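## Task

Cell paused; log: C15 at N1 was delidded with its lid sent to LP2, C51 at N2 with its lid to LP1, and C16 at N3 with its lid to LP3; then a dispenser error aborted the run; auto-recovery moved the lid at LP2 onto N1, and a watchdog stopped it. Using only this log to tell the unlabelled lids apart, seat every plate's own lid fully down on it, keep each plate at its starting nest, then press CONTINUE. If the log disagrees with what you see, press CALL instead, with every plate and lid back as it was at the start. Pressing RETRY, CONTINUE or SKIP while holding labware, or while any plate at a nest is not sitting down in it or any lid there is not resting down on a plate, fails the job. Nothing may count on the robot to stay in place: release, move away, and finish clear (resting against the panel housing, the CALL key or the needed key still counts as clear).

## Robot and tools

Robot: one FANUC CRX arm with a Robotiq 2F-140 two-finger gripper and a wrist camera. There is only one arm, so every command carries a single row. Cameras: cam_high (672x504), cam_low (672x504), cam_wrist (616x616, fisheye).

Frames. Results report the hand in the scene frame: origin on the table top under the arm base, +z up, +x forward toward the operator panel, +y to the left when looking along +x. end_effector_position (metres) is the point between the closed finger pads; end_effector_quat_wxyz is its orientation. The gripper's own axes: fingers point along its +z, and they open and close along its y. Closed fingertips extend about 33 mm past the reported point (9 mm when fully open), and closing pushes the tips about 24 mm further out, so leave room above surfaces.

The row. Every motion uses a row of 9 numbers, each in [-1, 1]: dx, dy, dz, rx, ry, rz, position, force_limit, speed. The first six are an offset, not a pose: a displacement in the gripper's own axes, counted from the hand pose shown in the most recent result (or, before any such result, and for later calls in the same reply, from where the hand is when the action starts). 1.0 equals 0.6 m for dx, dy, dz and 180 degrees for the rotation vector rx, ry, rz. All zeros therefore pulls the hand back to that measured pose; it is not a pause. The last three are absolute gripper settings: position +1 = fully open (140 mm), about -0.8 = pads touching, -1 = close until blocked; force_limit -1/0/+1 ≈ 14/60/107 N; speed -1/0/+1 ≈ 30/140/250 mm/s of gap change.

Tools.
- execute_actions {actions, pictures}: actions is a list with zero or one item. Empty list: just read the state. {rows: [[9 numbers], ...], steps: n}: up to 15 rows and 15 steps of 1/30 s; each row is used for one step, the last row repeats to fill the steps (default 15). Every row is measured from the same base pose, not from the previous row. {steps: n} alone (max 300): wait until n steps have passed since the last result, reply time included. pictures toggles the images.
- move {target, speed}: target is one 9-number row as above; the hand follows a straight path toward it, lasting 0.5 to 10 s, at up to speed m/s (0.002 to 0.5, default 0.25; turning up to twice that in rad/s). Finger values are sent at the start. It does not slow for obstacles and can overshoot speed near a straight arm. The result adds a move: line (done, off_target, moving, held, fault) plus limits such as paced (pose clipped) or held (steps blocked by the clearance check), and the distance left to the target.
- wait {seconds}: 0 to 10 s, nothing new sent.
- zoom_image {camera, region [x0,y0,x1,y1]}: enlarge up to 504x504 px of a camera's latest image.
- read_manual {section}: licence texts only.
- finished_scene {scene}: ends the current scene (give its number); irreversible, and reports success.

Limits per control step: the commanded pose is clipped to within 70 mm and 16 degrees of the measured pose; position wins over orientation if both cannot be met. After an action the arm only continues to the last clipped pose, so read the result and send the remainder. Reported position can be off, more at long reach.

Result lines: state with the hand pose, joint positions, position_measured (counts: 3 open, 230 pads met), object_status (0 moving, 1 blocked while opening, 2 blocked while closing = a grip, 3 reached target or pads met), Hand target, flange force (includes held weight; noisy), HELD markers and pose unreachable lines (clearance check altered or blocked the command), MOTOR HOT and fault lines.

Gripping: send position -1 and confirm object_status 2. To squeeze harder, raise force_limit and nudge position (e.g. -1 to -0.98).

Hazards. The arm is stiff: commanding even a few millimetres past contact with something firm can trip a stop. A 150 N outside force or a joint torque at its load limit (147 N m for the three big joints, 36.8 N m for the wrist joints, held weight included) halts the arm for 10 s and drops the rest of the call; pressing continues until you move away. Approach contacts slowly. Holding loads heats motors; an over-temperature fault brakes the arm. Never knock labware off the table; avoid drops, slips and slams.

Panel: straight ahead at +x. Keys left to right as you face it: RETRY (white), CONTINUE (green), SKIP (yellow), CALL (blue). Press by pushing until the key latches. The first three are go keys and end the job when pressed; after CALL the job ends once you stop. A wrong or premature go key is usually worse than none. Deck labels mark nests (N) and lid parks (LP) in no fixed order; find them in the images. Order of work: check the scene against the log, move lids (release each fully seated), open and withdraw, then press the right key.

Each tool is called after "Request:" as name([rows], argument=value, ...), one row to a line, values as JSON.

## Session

Request:
execute_actions(actions=[])

Scene clock: 0.00 s of 9600.00 s.
end_effector_position=(+0.8301, -0.3072, +0.3663) position_measured=3 object_status=3 end_effector_quat_wxyz=(+0.508, +0.352, +0.579, +0.531)
Joint positions: [-0.013  1.601  0.43   0.071  1.754  2.365]
Joint velocities: [-0.001  0.002 -0.    -0.001 -0.001 -0.   ]
Flange force (N, the push that the arm receives, along the gripper's own x y z axes): no reading
Hand target: +0.830, -0.307, +0.366; +0.508, +0.352, +0.579, +0.531

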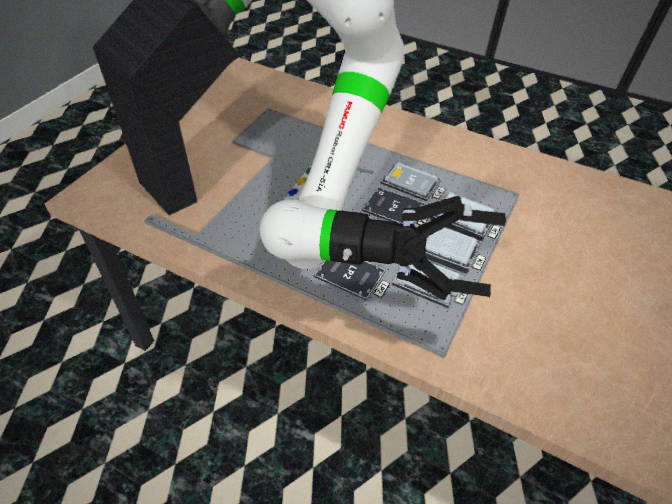

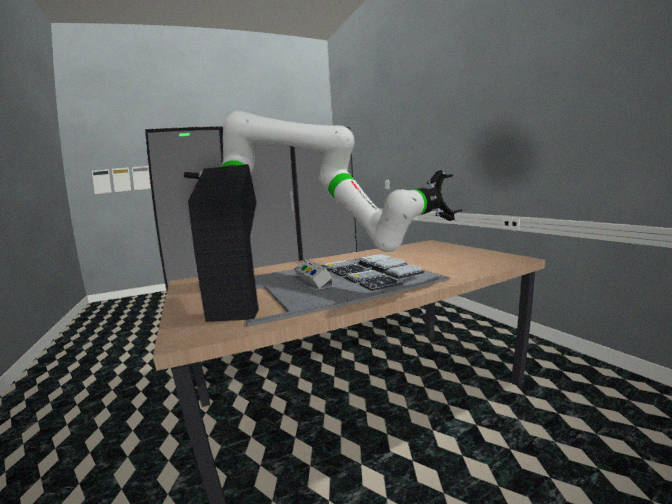

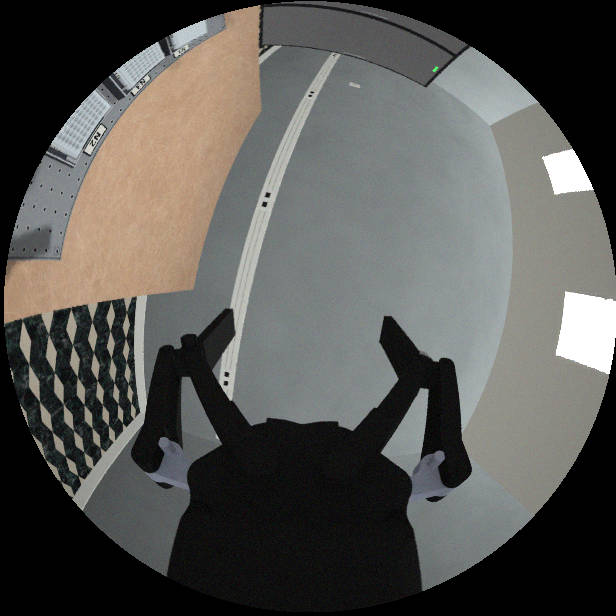

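Request:
move(target=[0.525,-0.008,-0.27,0.395,0.378,-0.262,0.6,0,0])

Scene clock: 6.77 s of 9600.00 s.
end_effector_position=(+0.6007, -0.0521, +0.2802) position_measured=53 object_status=3 end_effector_quat_wxyz=(+0.002, +0.001, +1.000, -0.003)
Joint positions: [-0.453  0.592 -0.34   2.081  1.257  2.863]
Joint velocities: [ 0.    -0.     0.001  0.001  0.    -0.001]
Flange force (N, the push that the arm receives, along the gripper's own x y z axes): [1.5 -2.4 -1.9]
Hand target: +0.601, -0.052, +0.280; +0.002, +0.001, +1.000, -0.003
Off the commanded pose: 0.001 m, 0 deg.
move: done

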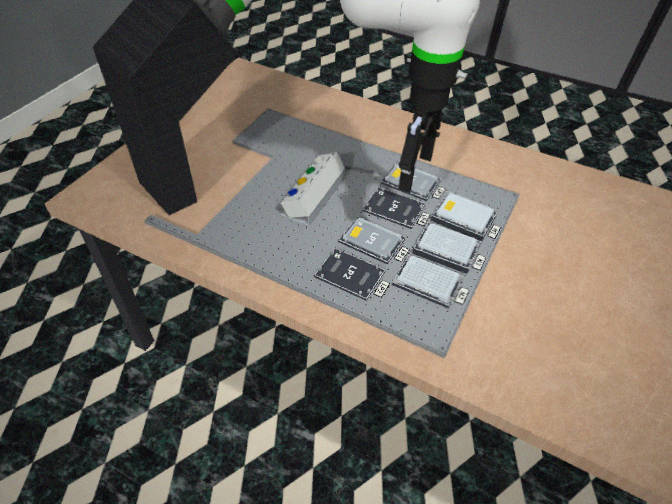

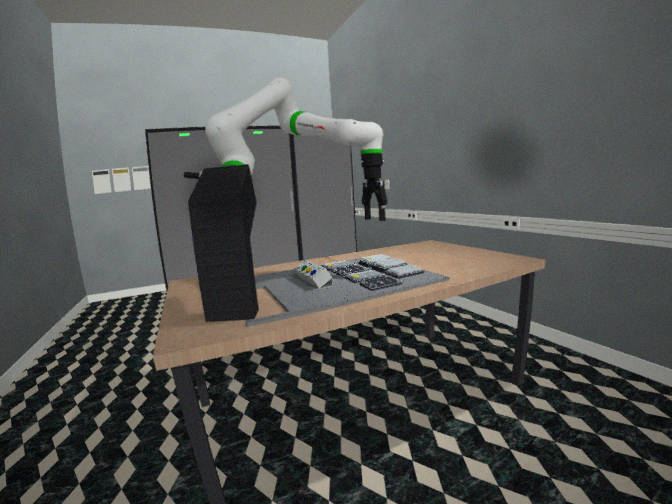

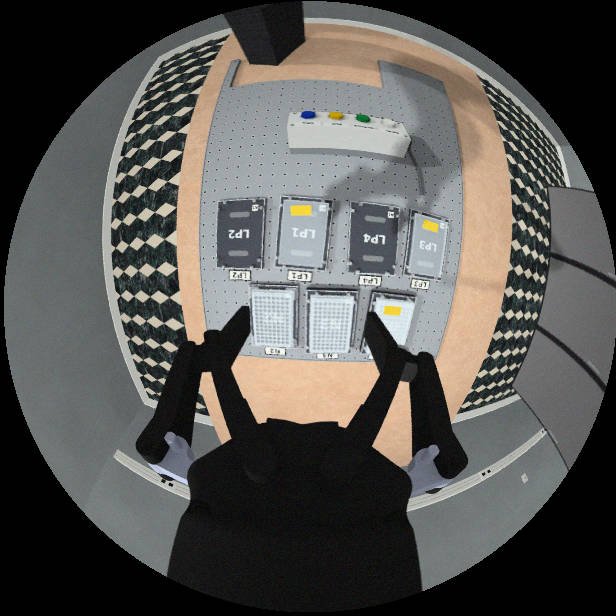

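Request:
move(target=[0.15,-0.02,0.3,0,0,0,0.55,0,0])

Request:
zoom_image(camera="cam_high", region=[310, 160, 510, 320])

Request:
zoom_image(camera="cam_low", region=[320, 230, 440, 300])

Scene clock: 10.17 s of 9600.00 s.
end_effector_position=(+0.5108, -0.0647, +0.1001) position_measured=59 object_status=3 end_effector_quat_wxyz=(+0.001, +0.001, +1.000, -0.003)
Joint positions: [-0.113  0.702 -0.609  1.619  1.009  3.215]
Joint velocities: [ 0.001  0.001 -0.001 -0.002 -0.001  0.002]
Flange force (N, the push that the arm receives, along the gripper's own x y z axes): [4.1 -2.2 -3.4]
Hand target: +0.511, -0.065, +0.100; +0.001, +0.001, +1.000, -0.003
Off the commanded pose: 0.001 m, 0 deg.
move: done

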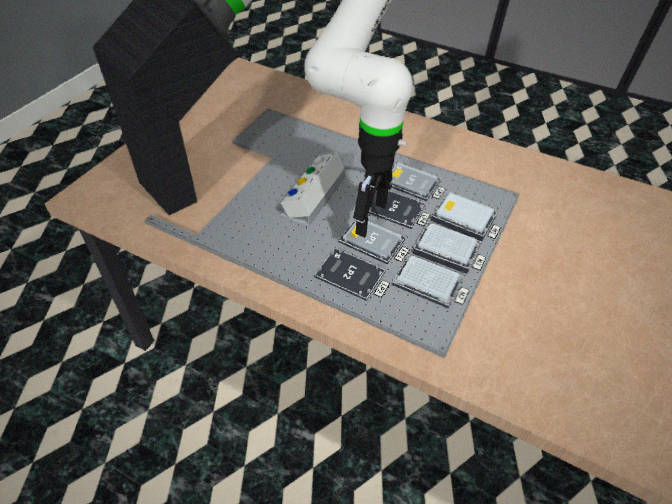

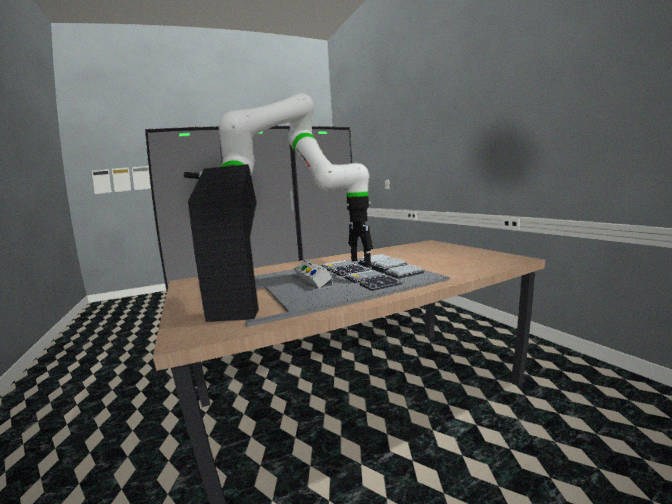

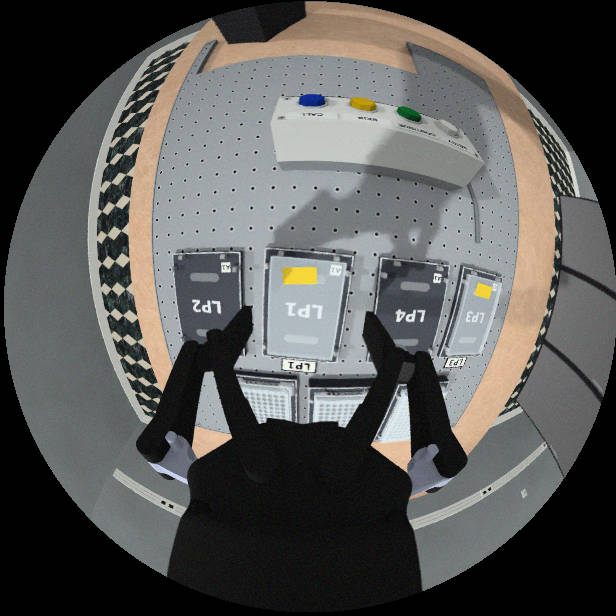

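Region (310, 160, 510, 320) of cam_high's 672x504 image, scaled by 2.520, with more detail than that image has; it fills the top 403 rows of this view, and the rest is white.

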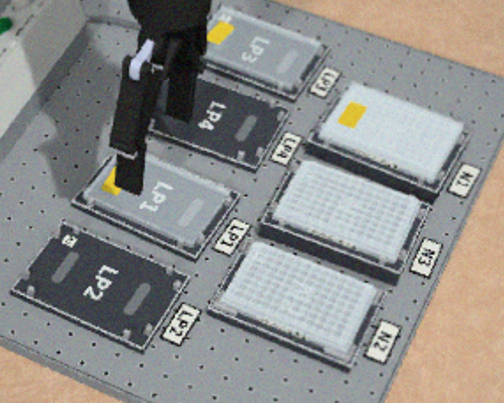

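Region (320, 230, 440, 300) of cam_low's 672x504 image, scaled by 4.200, with more detail than that image has; it fills the top 294 rows of this view, and the rest is white.

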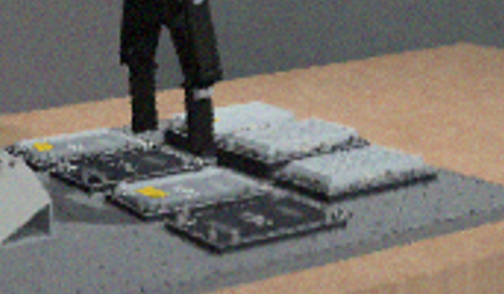

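Request:
move(target=[-0.01,0,0.075,0,0,0,0.5,-0.6,0], speed=0.06)

Request:
zoom_image(camera="cam_high", region=[330, 200, 430, 280])

Request:
zoom_image(camera="cam_high", region=[390, 215, 490, 310])

Scene clock: 13.10 s of 9600.00 s.
end_effector_position=(+0.5169, -0.0647, +0.0551) position_measured=66 object_status=3 end_effector_quat_wxyz=(+0.001, +0.001, +1.000, -0.003)
Joint positions: [-0.009  0.765 -0.565  1.506  0.984  3.237]
Joint velocities: [ 0.     0.001  0.    -0.     0.001  0.   ]
Flange force (N, the push that the arm receives, along the gripper's own x y z axes): [3.8 -1.0 -3.7]
Hand target: +0.517, -0.065, +0.055; +0.001, +0.001, +1.000, -0.003
Off the commanded pose: 0.000 m, 0 deg.
move: done

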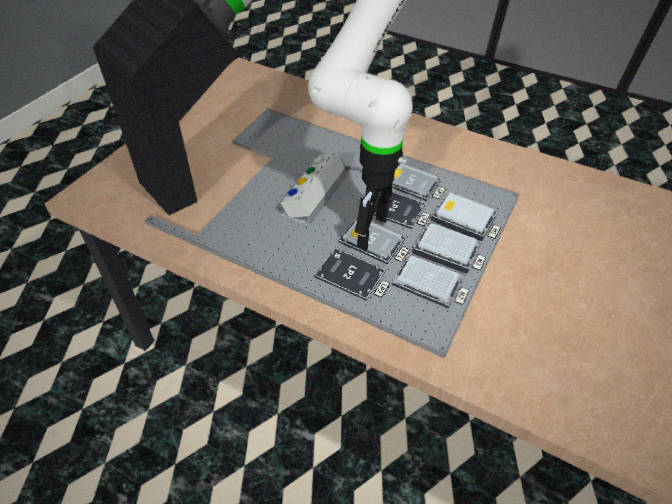

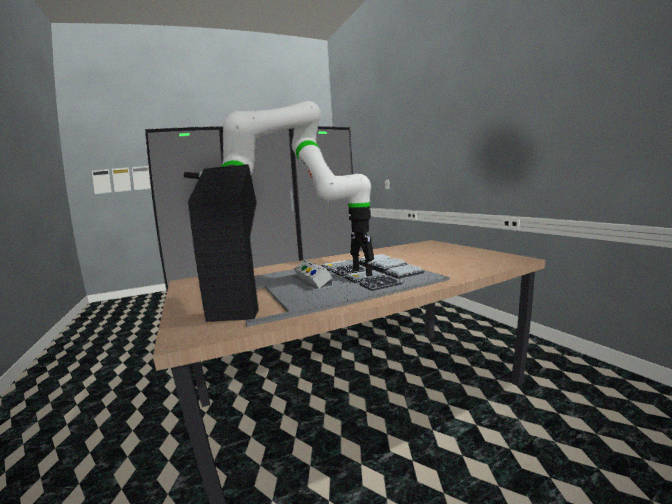

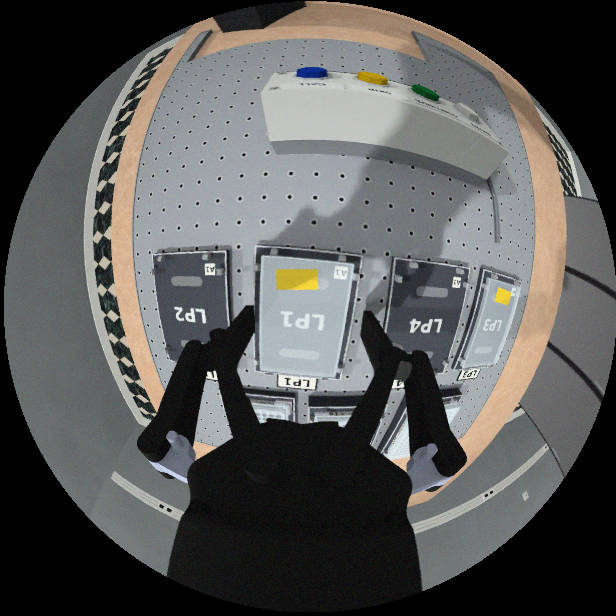

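Region (330, 200, 430, 280) of cam_high's 672x504 image, scaled by 5.040, with more detail than that image has; it fills the top 403 rows of this view, and the rest is white.

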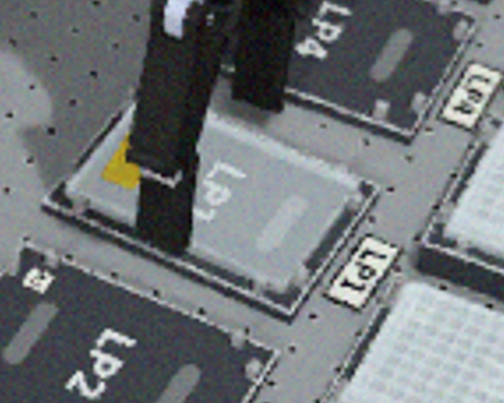

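Region (390, 215, 490, 310) of cam_high's 672x504 image, scaled by 5.040, with more detail than that image has; it fills the top 479 rows of this view, and the rest is white.

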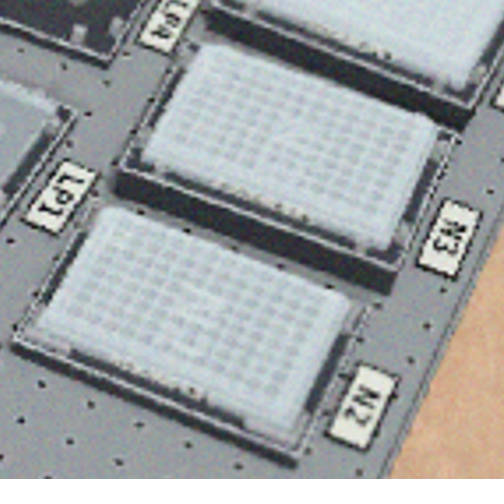

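Request:
move(target=[0,-0.008,0.018,0,0,0,0.4,-0.6,0], speed=0.02)

Request:
zoom_image(camera="cam_wrist", region=[220, 230, 400, 400])

Request:
zoom_image(camera="cam_high", region=[330, 200, 430, 280])

Scene clock: 25.77 s of 9600.00 s.
end_effector_position=(+0.5172, -0.0688, +0.0460) position_measured=78 object_status=3 end_effector_quat_wxyz=(+0.002, +0.002, +1.000, -0.002)
Joint positions: [ 0.007  0.787 -0.553  1.482  0.982  3.249]
Joint velocities: [-0.    -0.     0.     0.     0.     0.002]
Flange force (N, the push that the arm receives, along the gripper's own x y z axes): [20.2 10.9 -48.5]
Hand target: +0.517, -0.069, +0.046; +0.002, +0.002, +1.000, -0.002
Off the commanded pose: 0.002 m, 0 deg.
FORCE FAULT: contact force on the arm reached its limit, and the arm stopped for 10 seconds. The contact can be on any part of the arm, not only on its tool. The arm's remaining commands of this call were not run. The arm holds still and accepts commands again. Move the arm away from the contact; if what it grips holds it there, let go first. Pushing or pulling that hard again can fault the arm again.
move: fault

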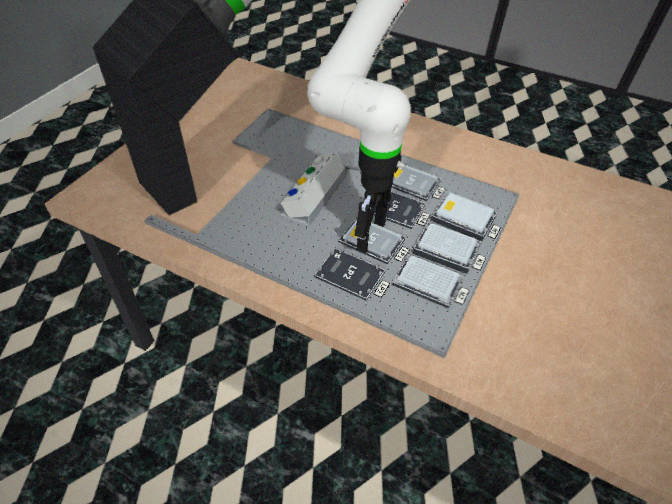

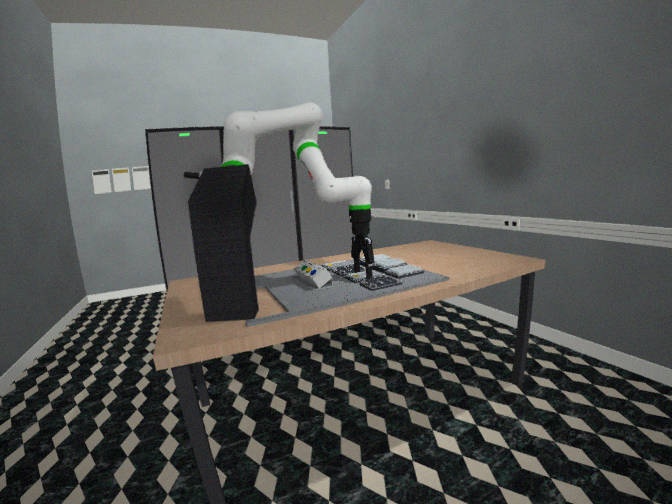

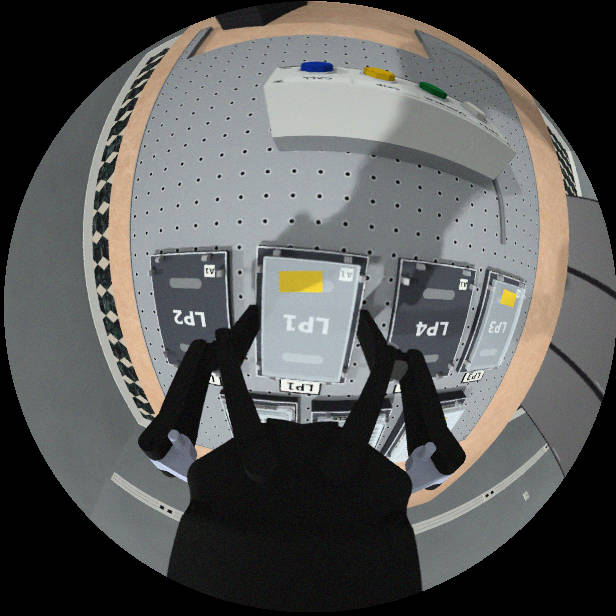

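Region (220, 230, 400, 400) of cam_wrist's 616x616 image, scaled by 2.800, with more detail than that image has.

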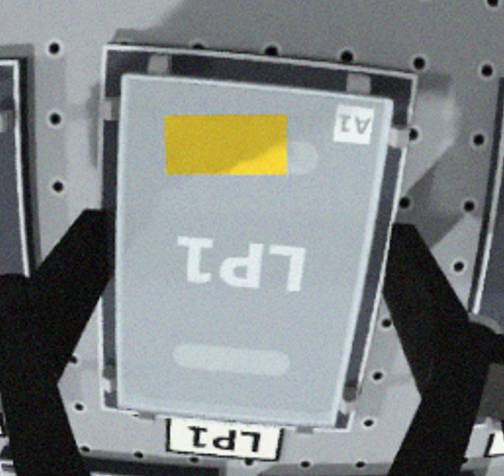

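Region (330, 200, 430, 280) of cam_high's 672x504 image, scaled by 5.040, with more detail than that image has; it fills the top 403 rows of this view, and the rest is white.

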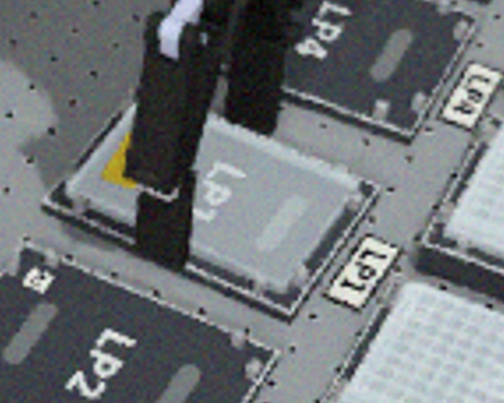

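Request:
move(target=[0,-0.002,-0.012,0,0,0,0.4,-0.6,0], speed=0.02)

Request:
move(target=[0,0,0,0,0,0,-1,-0.6,-0.8])

Request:
move(target=[0,0,-0.07,0,0,0,-1,-0.6,-0.8], speed=0.05)

Request:
move(target=[-0.28,-0.08,0,0,0,0,-1,-0.6,-0.8], speed=0.15)

Request:
zoom_image(camera="cam_wrist", region=[200, 210, 420, 420])

Scene clock: 29.53 s of 9600.00 s.
end_effector_position=(+0.5172, -0.0700, +0.0532) position_measured=78 object_status=3 end_effector_quat_wxyz=(+0.002, +0.002, +1.000, -0.002)
Joint positions: [-0.011  0.779 -0.558  1.502  0.986  3.245]
Joint velocities: [-0.     0.001 -0.     0.001 -0.001  0.   ]
Flange force (N, the push that the arm receives, along the gripper's own x y z axes): [0.9 -1.4 -4.5]
Hand target: +0.517, -0.070, +0.053; +0.002, +0.002, +1.000, -0.002
Off the commanded pose: 0.000 m, 0 deg.
After step 90, 0.07 s passed at rest.
move: done

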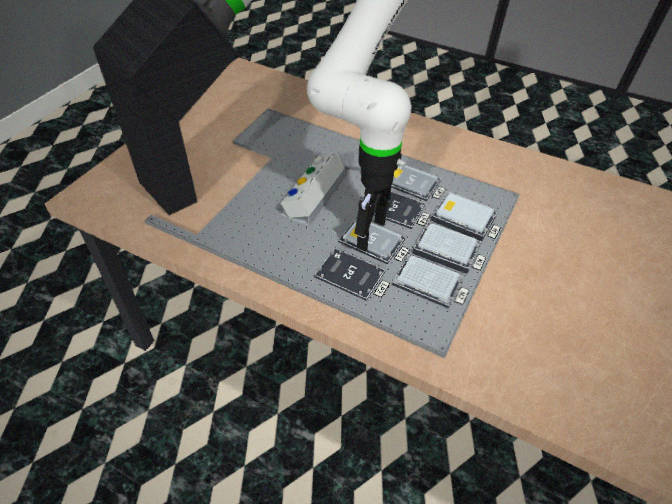

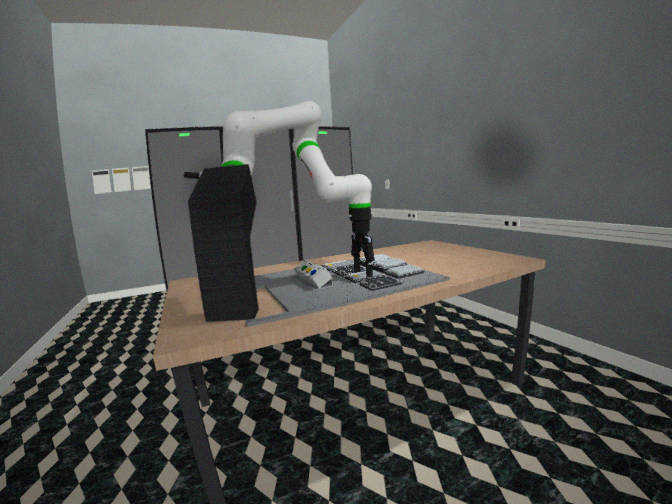

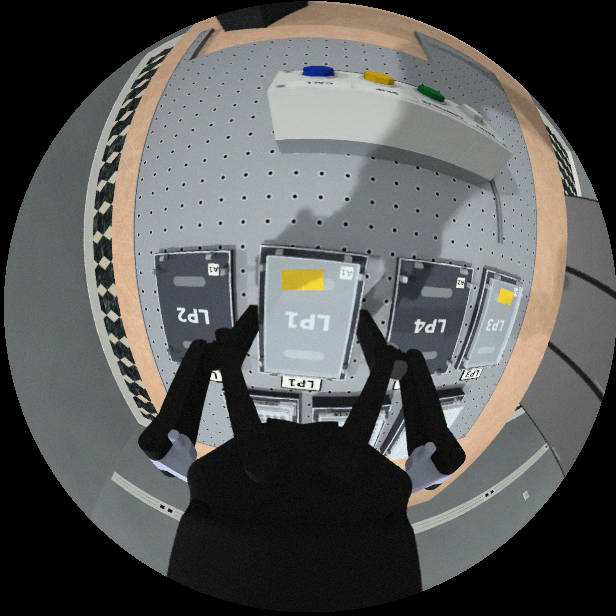

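Scene clock: 30.03 s of 9600.00 s.
end_effector_position=(+0.5173, -0.0700, +0.0533) position_measured=101 object_status=2 end_effector_quat_wxyz=(+0.002, +0.002, +1.000, -0.002)
Joint positions: [-0.011  0.779 -0.558  1.502  0.986  3.245]
Joint velocities: [ 0. -0.  0.  0. -0. -0.]
Flange force (N, the push that the arm receives, along the gripper's own x y z axes): [7.5 -0.4 -24.8]
Hand target: +0.517, -0.070, +0.053; +0.002, +0.002, +1.000, -0.002
Off the commanded pose: 0.000 m, 0 deg.
move: done

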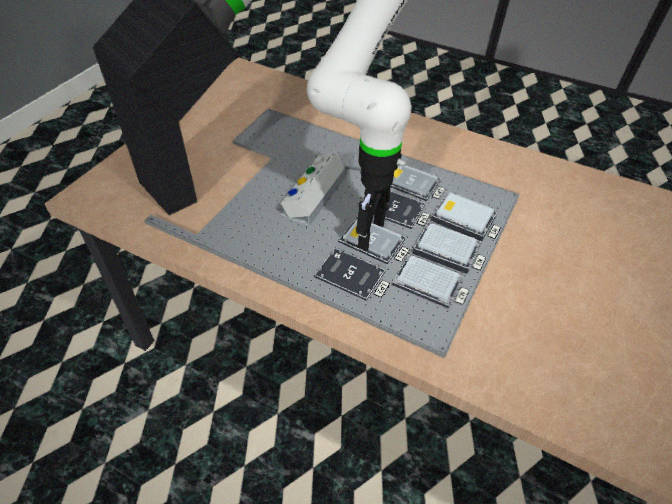

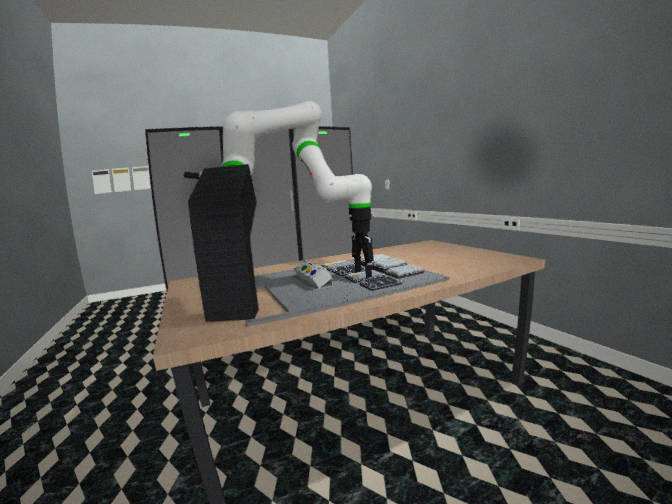

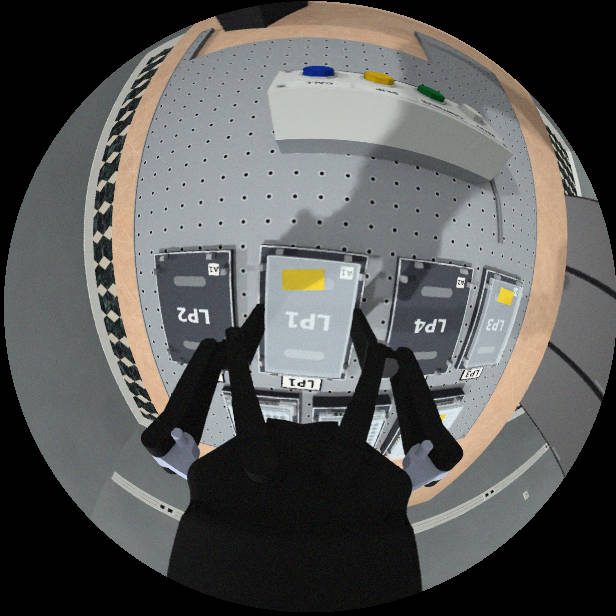

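Scene clock: 31.17 s of 9600.00 s.
end_effector_position=(+0.5171, -0.0700, +0.0954) position_measured=102 object_status=2 end_effector_quat_wxyz=(+0.002, +0.002, +1.000, -0.002)
Joint positions: [-0.109  0.724 -0.586  1.614  1.01   3.212]
Joint velocities: [-0.     0.001 -0.     0.001  0.    -0.   ]
Flange force (N, the push that the arm receives, along the gripper's own x y z axes): [3.6 -0.7 -2.6]
Hand target: +0.517, -0.070, +0.095; +0.002, +0.002, +1.000, -0.002
Off the commanded pose: 0.000 m, 0 deg.
move: done

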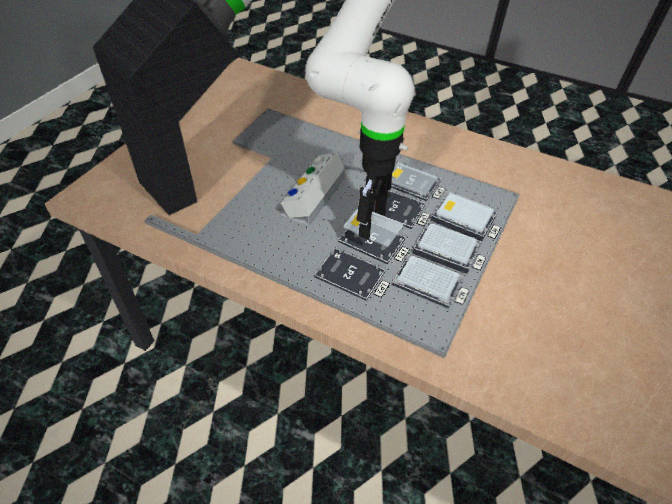

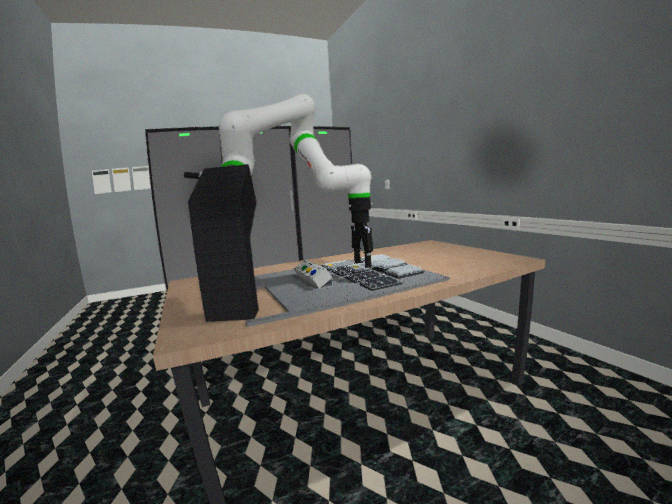

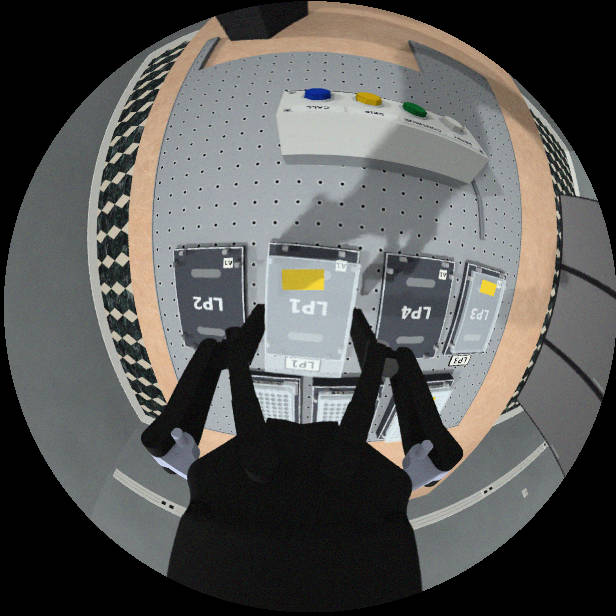

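Scene clock: 32.73 s of 9600.00 s.
end_effector_position=(+0.6854, -0.1179, +0.0962) position_measured=102 object_status=2 end_effector_quat_wxyz=(+0.003, +0.002, +1.000, -0.002)
Joint positions: [-0.17   0.975 -0.011  1.853  1.088  2.849]
Joint velocities: [ 0.     0.001  0.001  0.     0.    -0.   ]
Flange force (N, the push that the arm receives, along the gripper's own x y z axes): [1.2 -0.9 -2.7]
Hand target: +0.685, -0.118, +0.096; +0.003, +0.002, +1.000, -0.002
Off the commanded pose: 0.001 m, 0 deg.
move: done

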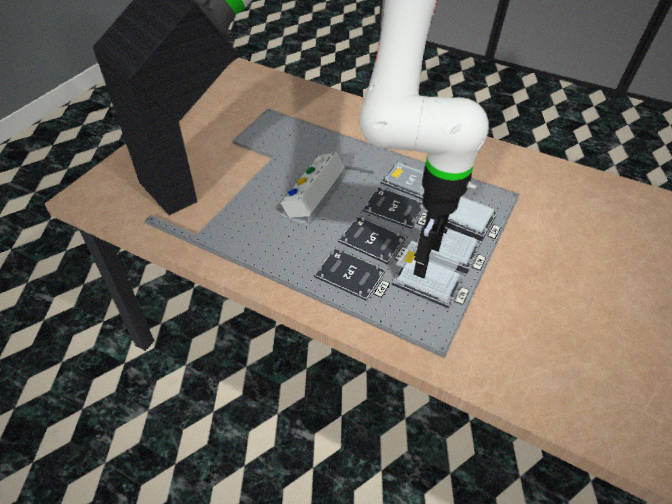

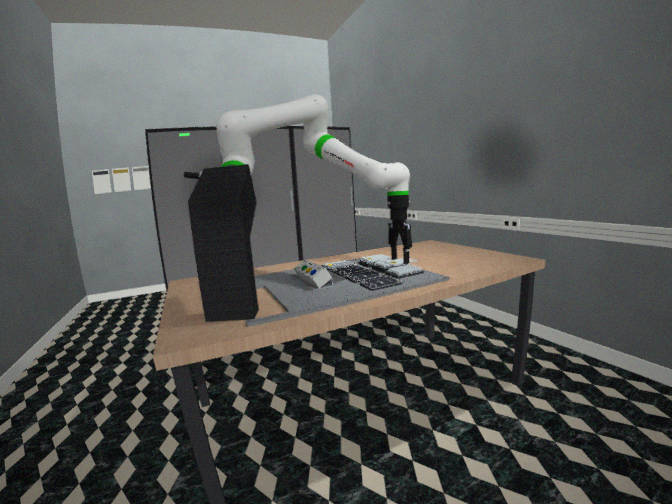

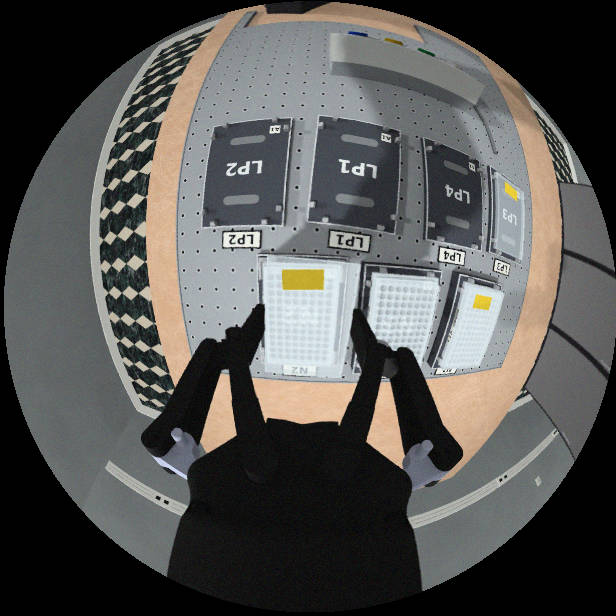

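Region (200, 210, 420, 420) of cam_wrist's 616x616 image, scaled by 2.291, with more detail than that image has; it fills the top 481 rows of this view, and the rest is white.

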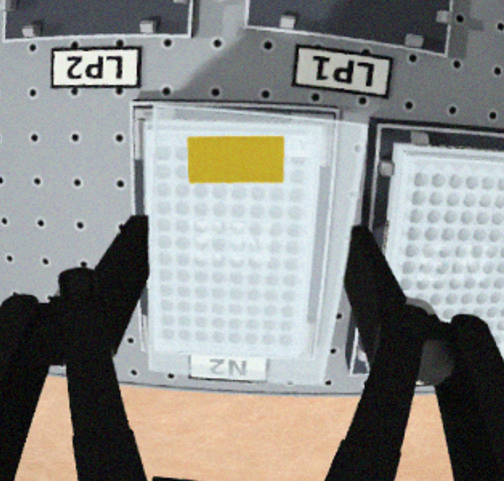

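Request:
move(target=[-0.018,-0.018,0.022,0,0,0,-1,-0.6,-0.8], speed=0.03)

Request:
zoom_image(camera="cam_wrist", region=[230, 230, 390, 390])

Request:
zoom_image(camera="cam_high", region=[380, 230, 490, 320])

Scene clock: 35.47 s of 9600.00 s.
end_effector_position=(+0.6963, -0.1287, +0.0831) position_measured=102 object_status=2 end_effector_quat_wxyz=(+0.003, +0.002, +1.000, -0.002)
Joint positions: [-0.16   1.023  0.052  1.852  1.086  2.832]
Joint velocities: [ 0.     0.001  0.001  0.001 -0.    -0.001]
Flange force (N, the push that the arm receives, along the gripper's own x y z axes): [0.7 -2.0 -3.0]
Hand target: +0.696, -0.129, +0.083; +0.003, +0.002, +1.000, -0.002
Off the commanded pose: 0.000 m, 0 deg.
move: done

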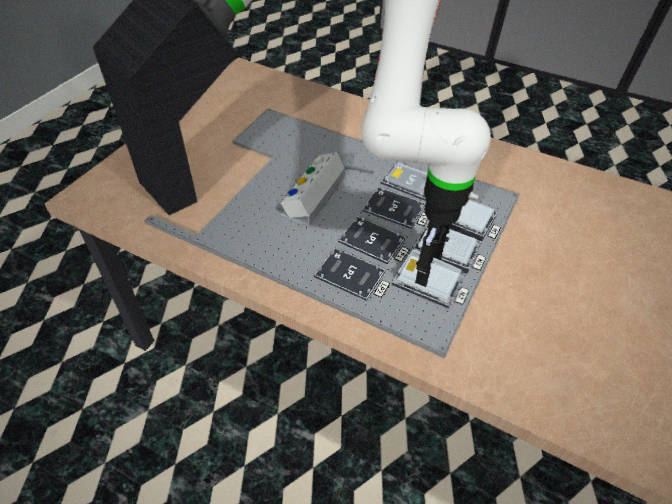

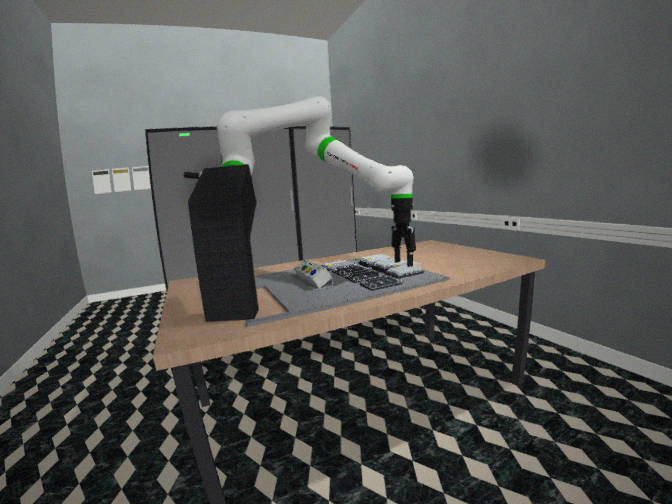

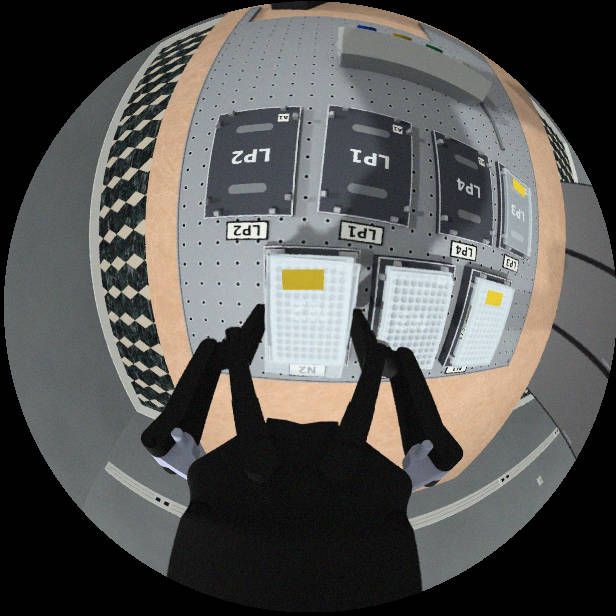

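Region (230, 230, 390, 390) of cam_wrist's 616x616 image, scaled by 3.150, with more detail than that image has.

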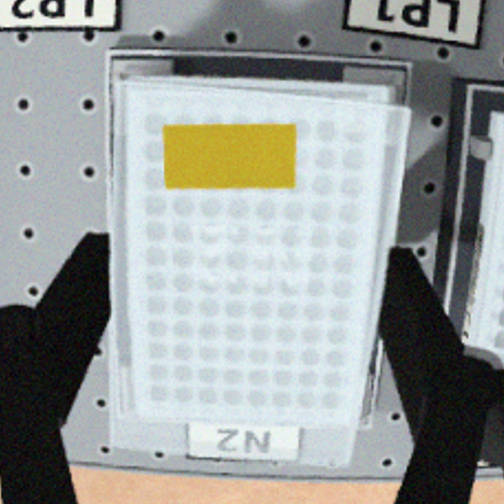

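Region (380, 230, 490, 320) of cam_high's 672x504 image, scaled by 4.582, with more detail than that image has; it fills the top 412 rows of this view, and the rest is white.

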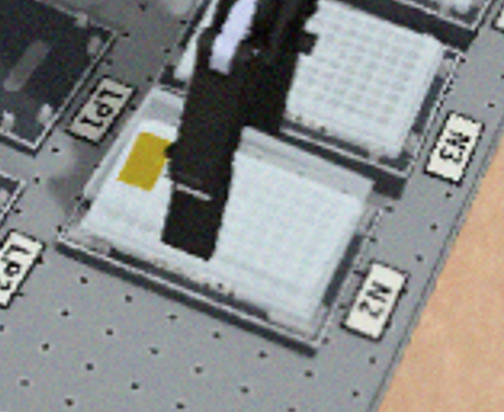

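Request:
move(target=[0.003,0.002,0.012,0,0,-0.0155,-1,-0.6,-0.8], speed=0.02)

Request:
zoom_image(camera="cam_wrist", region=[230, 230, 390, 390])

Request:
zoom_image(camera="cam_high", region=[380, 230, 490, 320])

Scene clock: 38.50 s of 9600.00 s.
end_effector_position=(+0.6945, -0.1276, +0.0759) position_measured=102 object_status=2 end_effector_quat_wxyz=(+0.003, -0.023, +1.000, -0.002)
Joint positions: [-0.148  1.026  0.047  1.839  1.078  2.887]
Joint velocities: [-0.     0.001 -0.    -0.001 -0.001  0.001]
Flange force (N, the push that the arm receives, along the gripper's own x y z axes): [2.9 -0.8 -3.5]
Hand target: +0.695, -0.128, +0.076; +0.003, -0.023, +1.000, -0.002
Off the commanded pose: 0.000 m, 0 deg.
move: done

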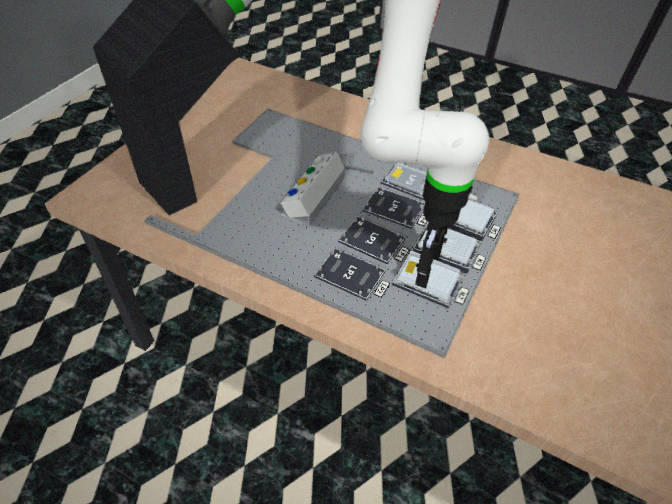

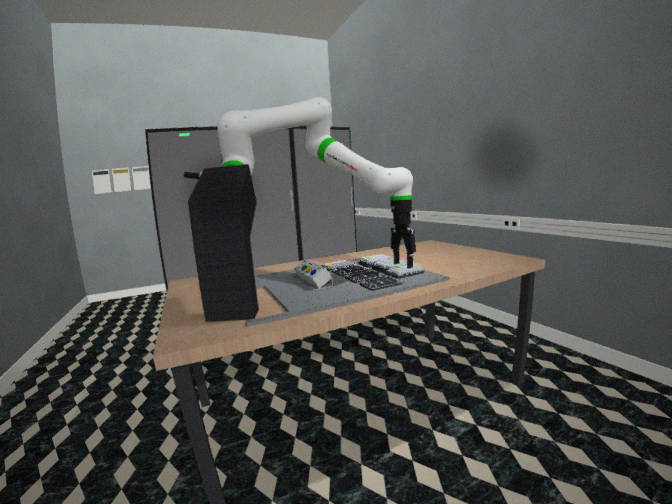

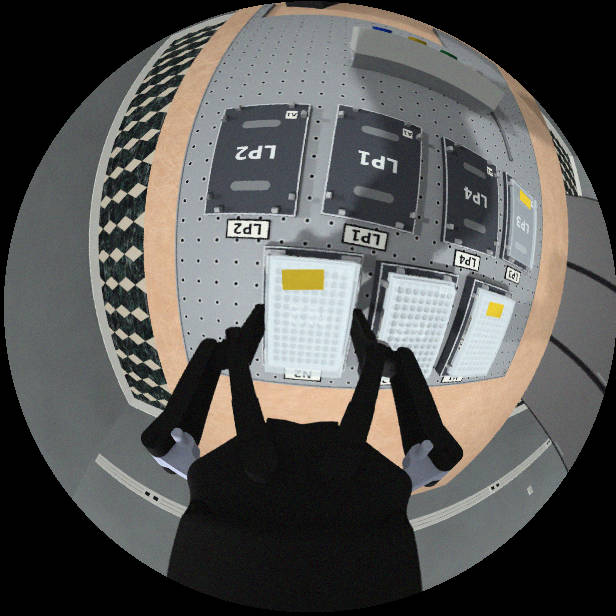

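Region (230, 230, 390, 390) of cam_wrist's 616x616 image, scaled by 3.150, with more detail than that image has.

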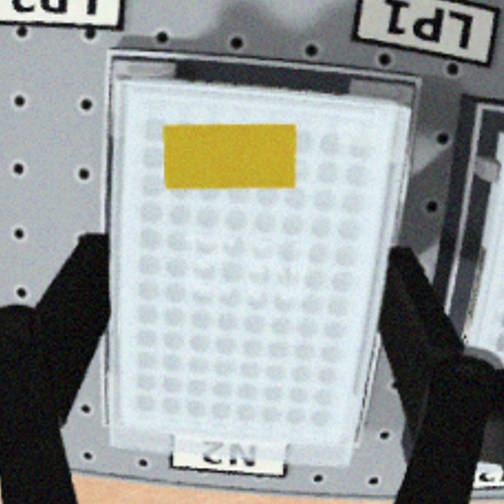

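Region (380, 230, 490, 320) of cam_high's 672x504 image, scaled by 4.582, with more detail than that image has; it fills the top 412 rows of this view, and the rest is white.

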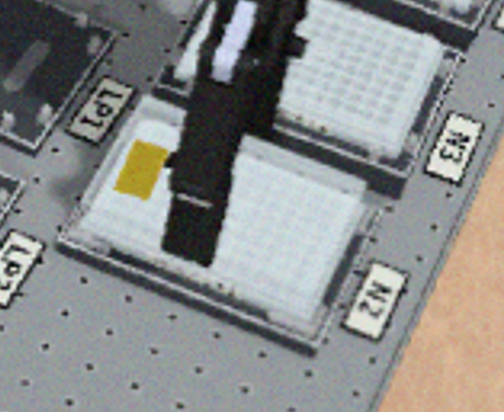

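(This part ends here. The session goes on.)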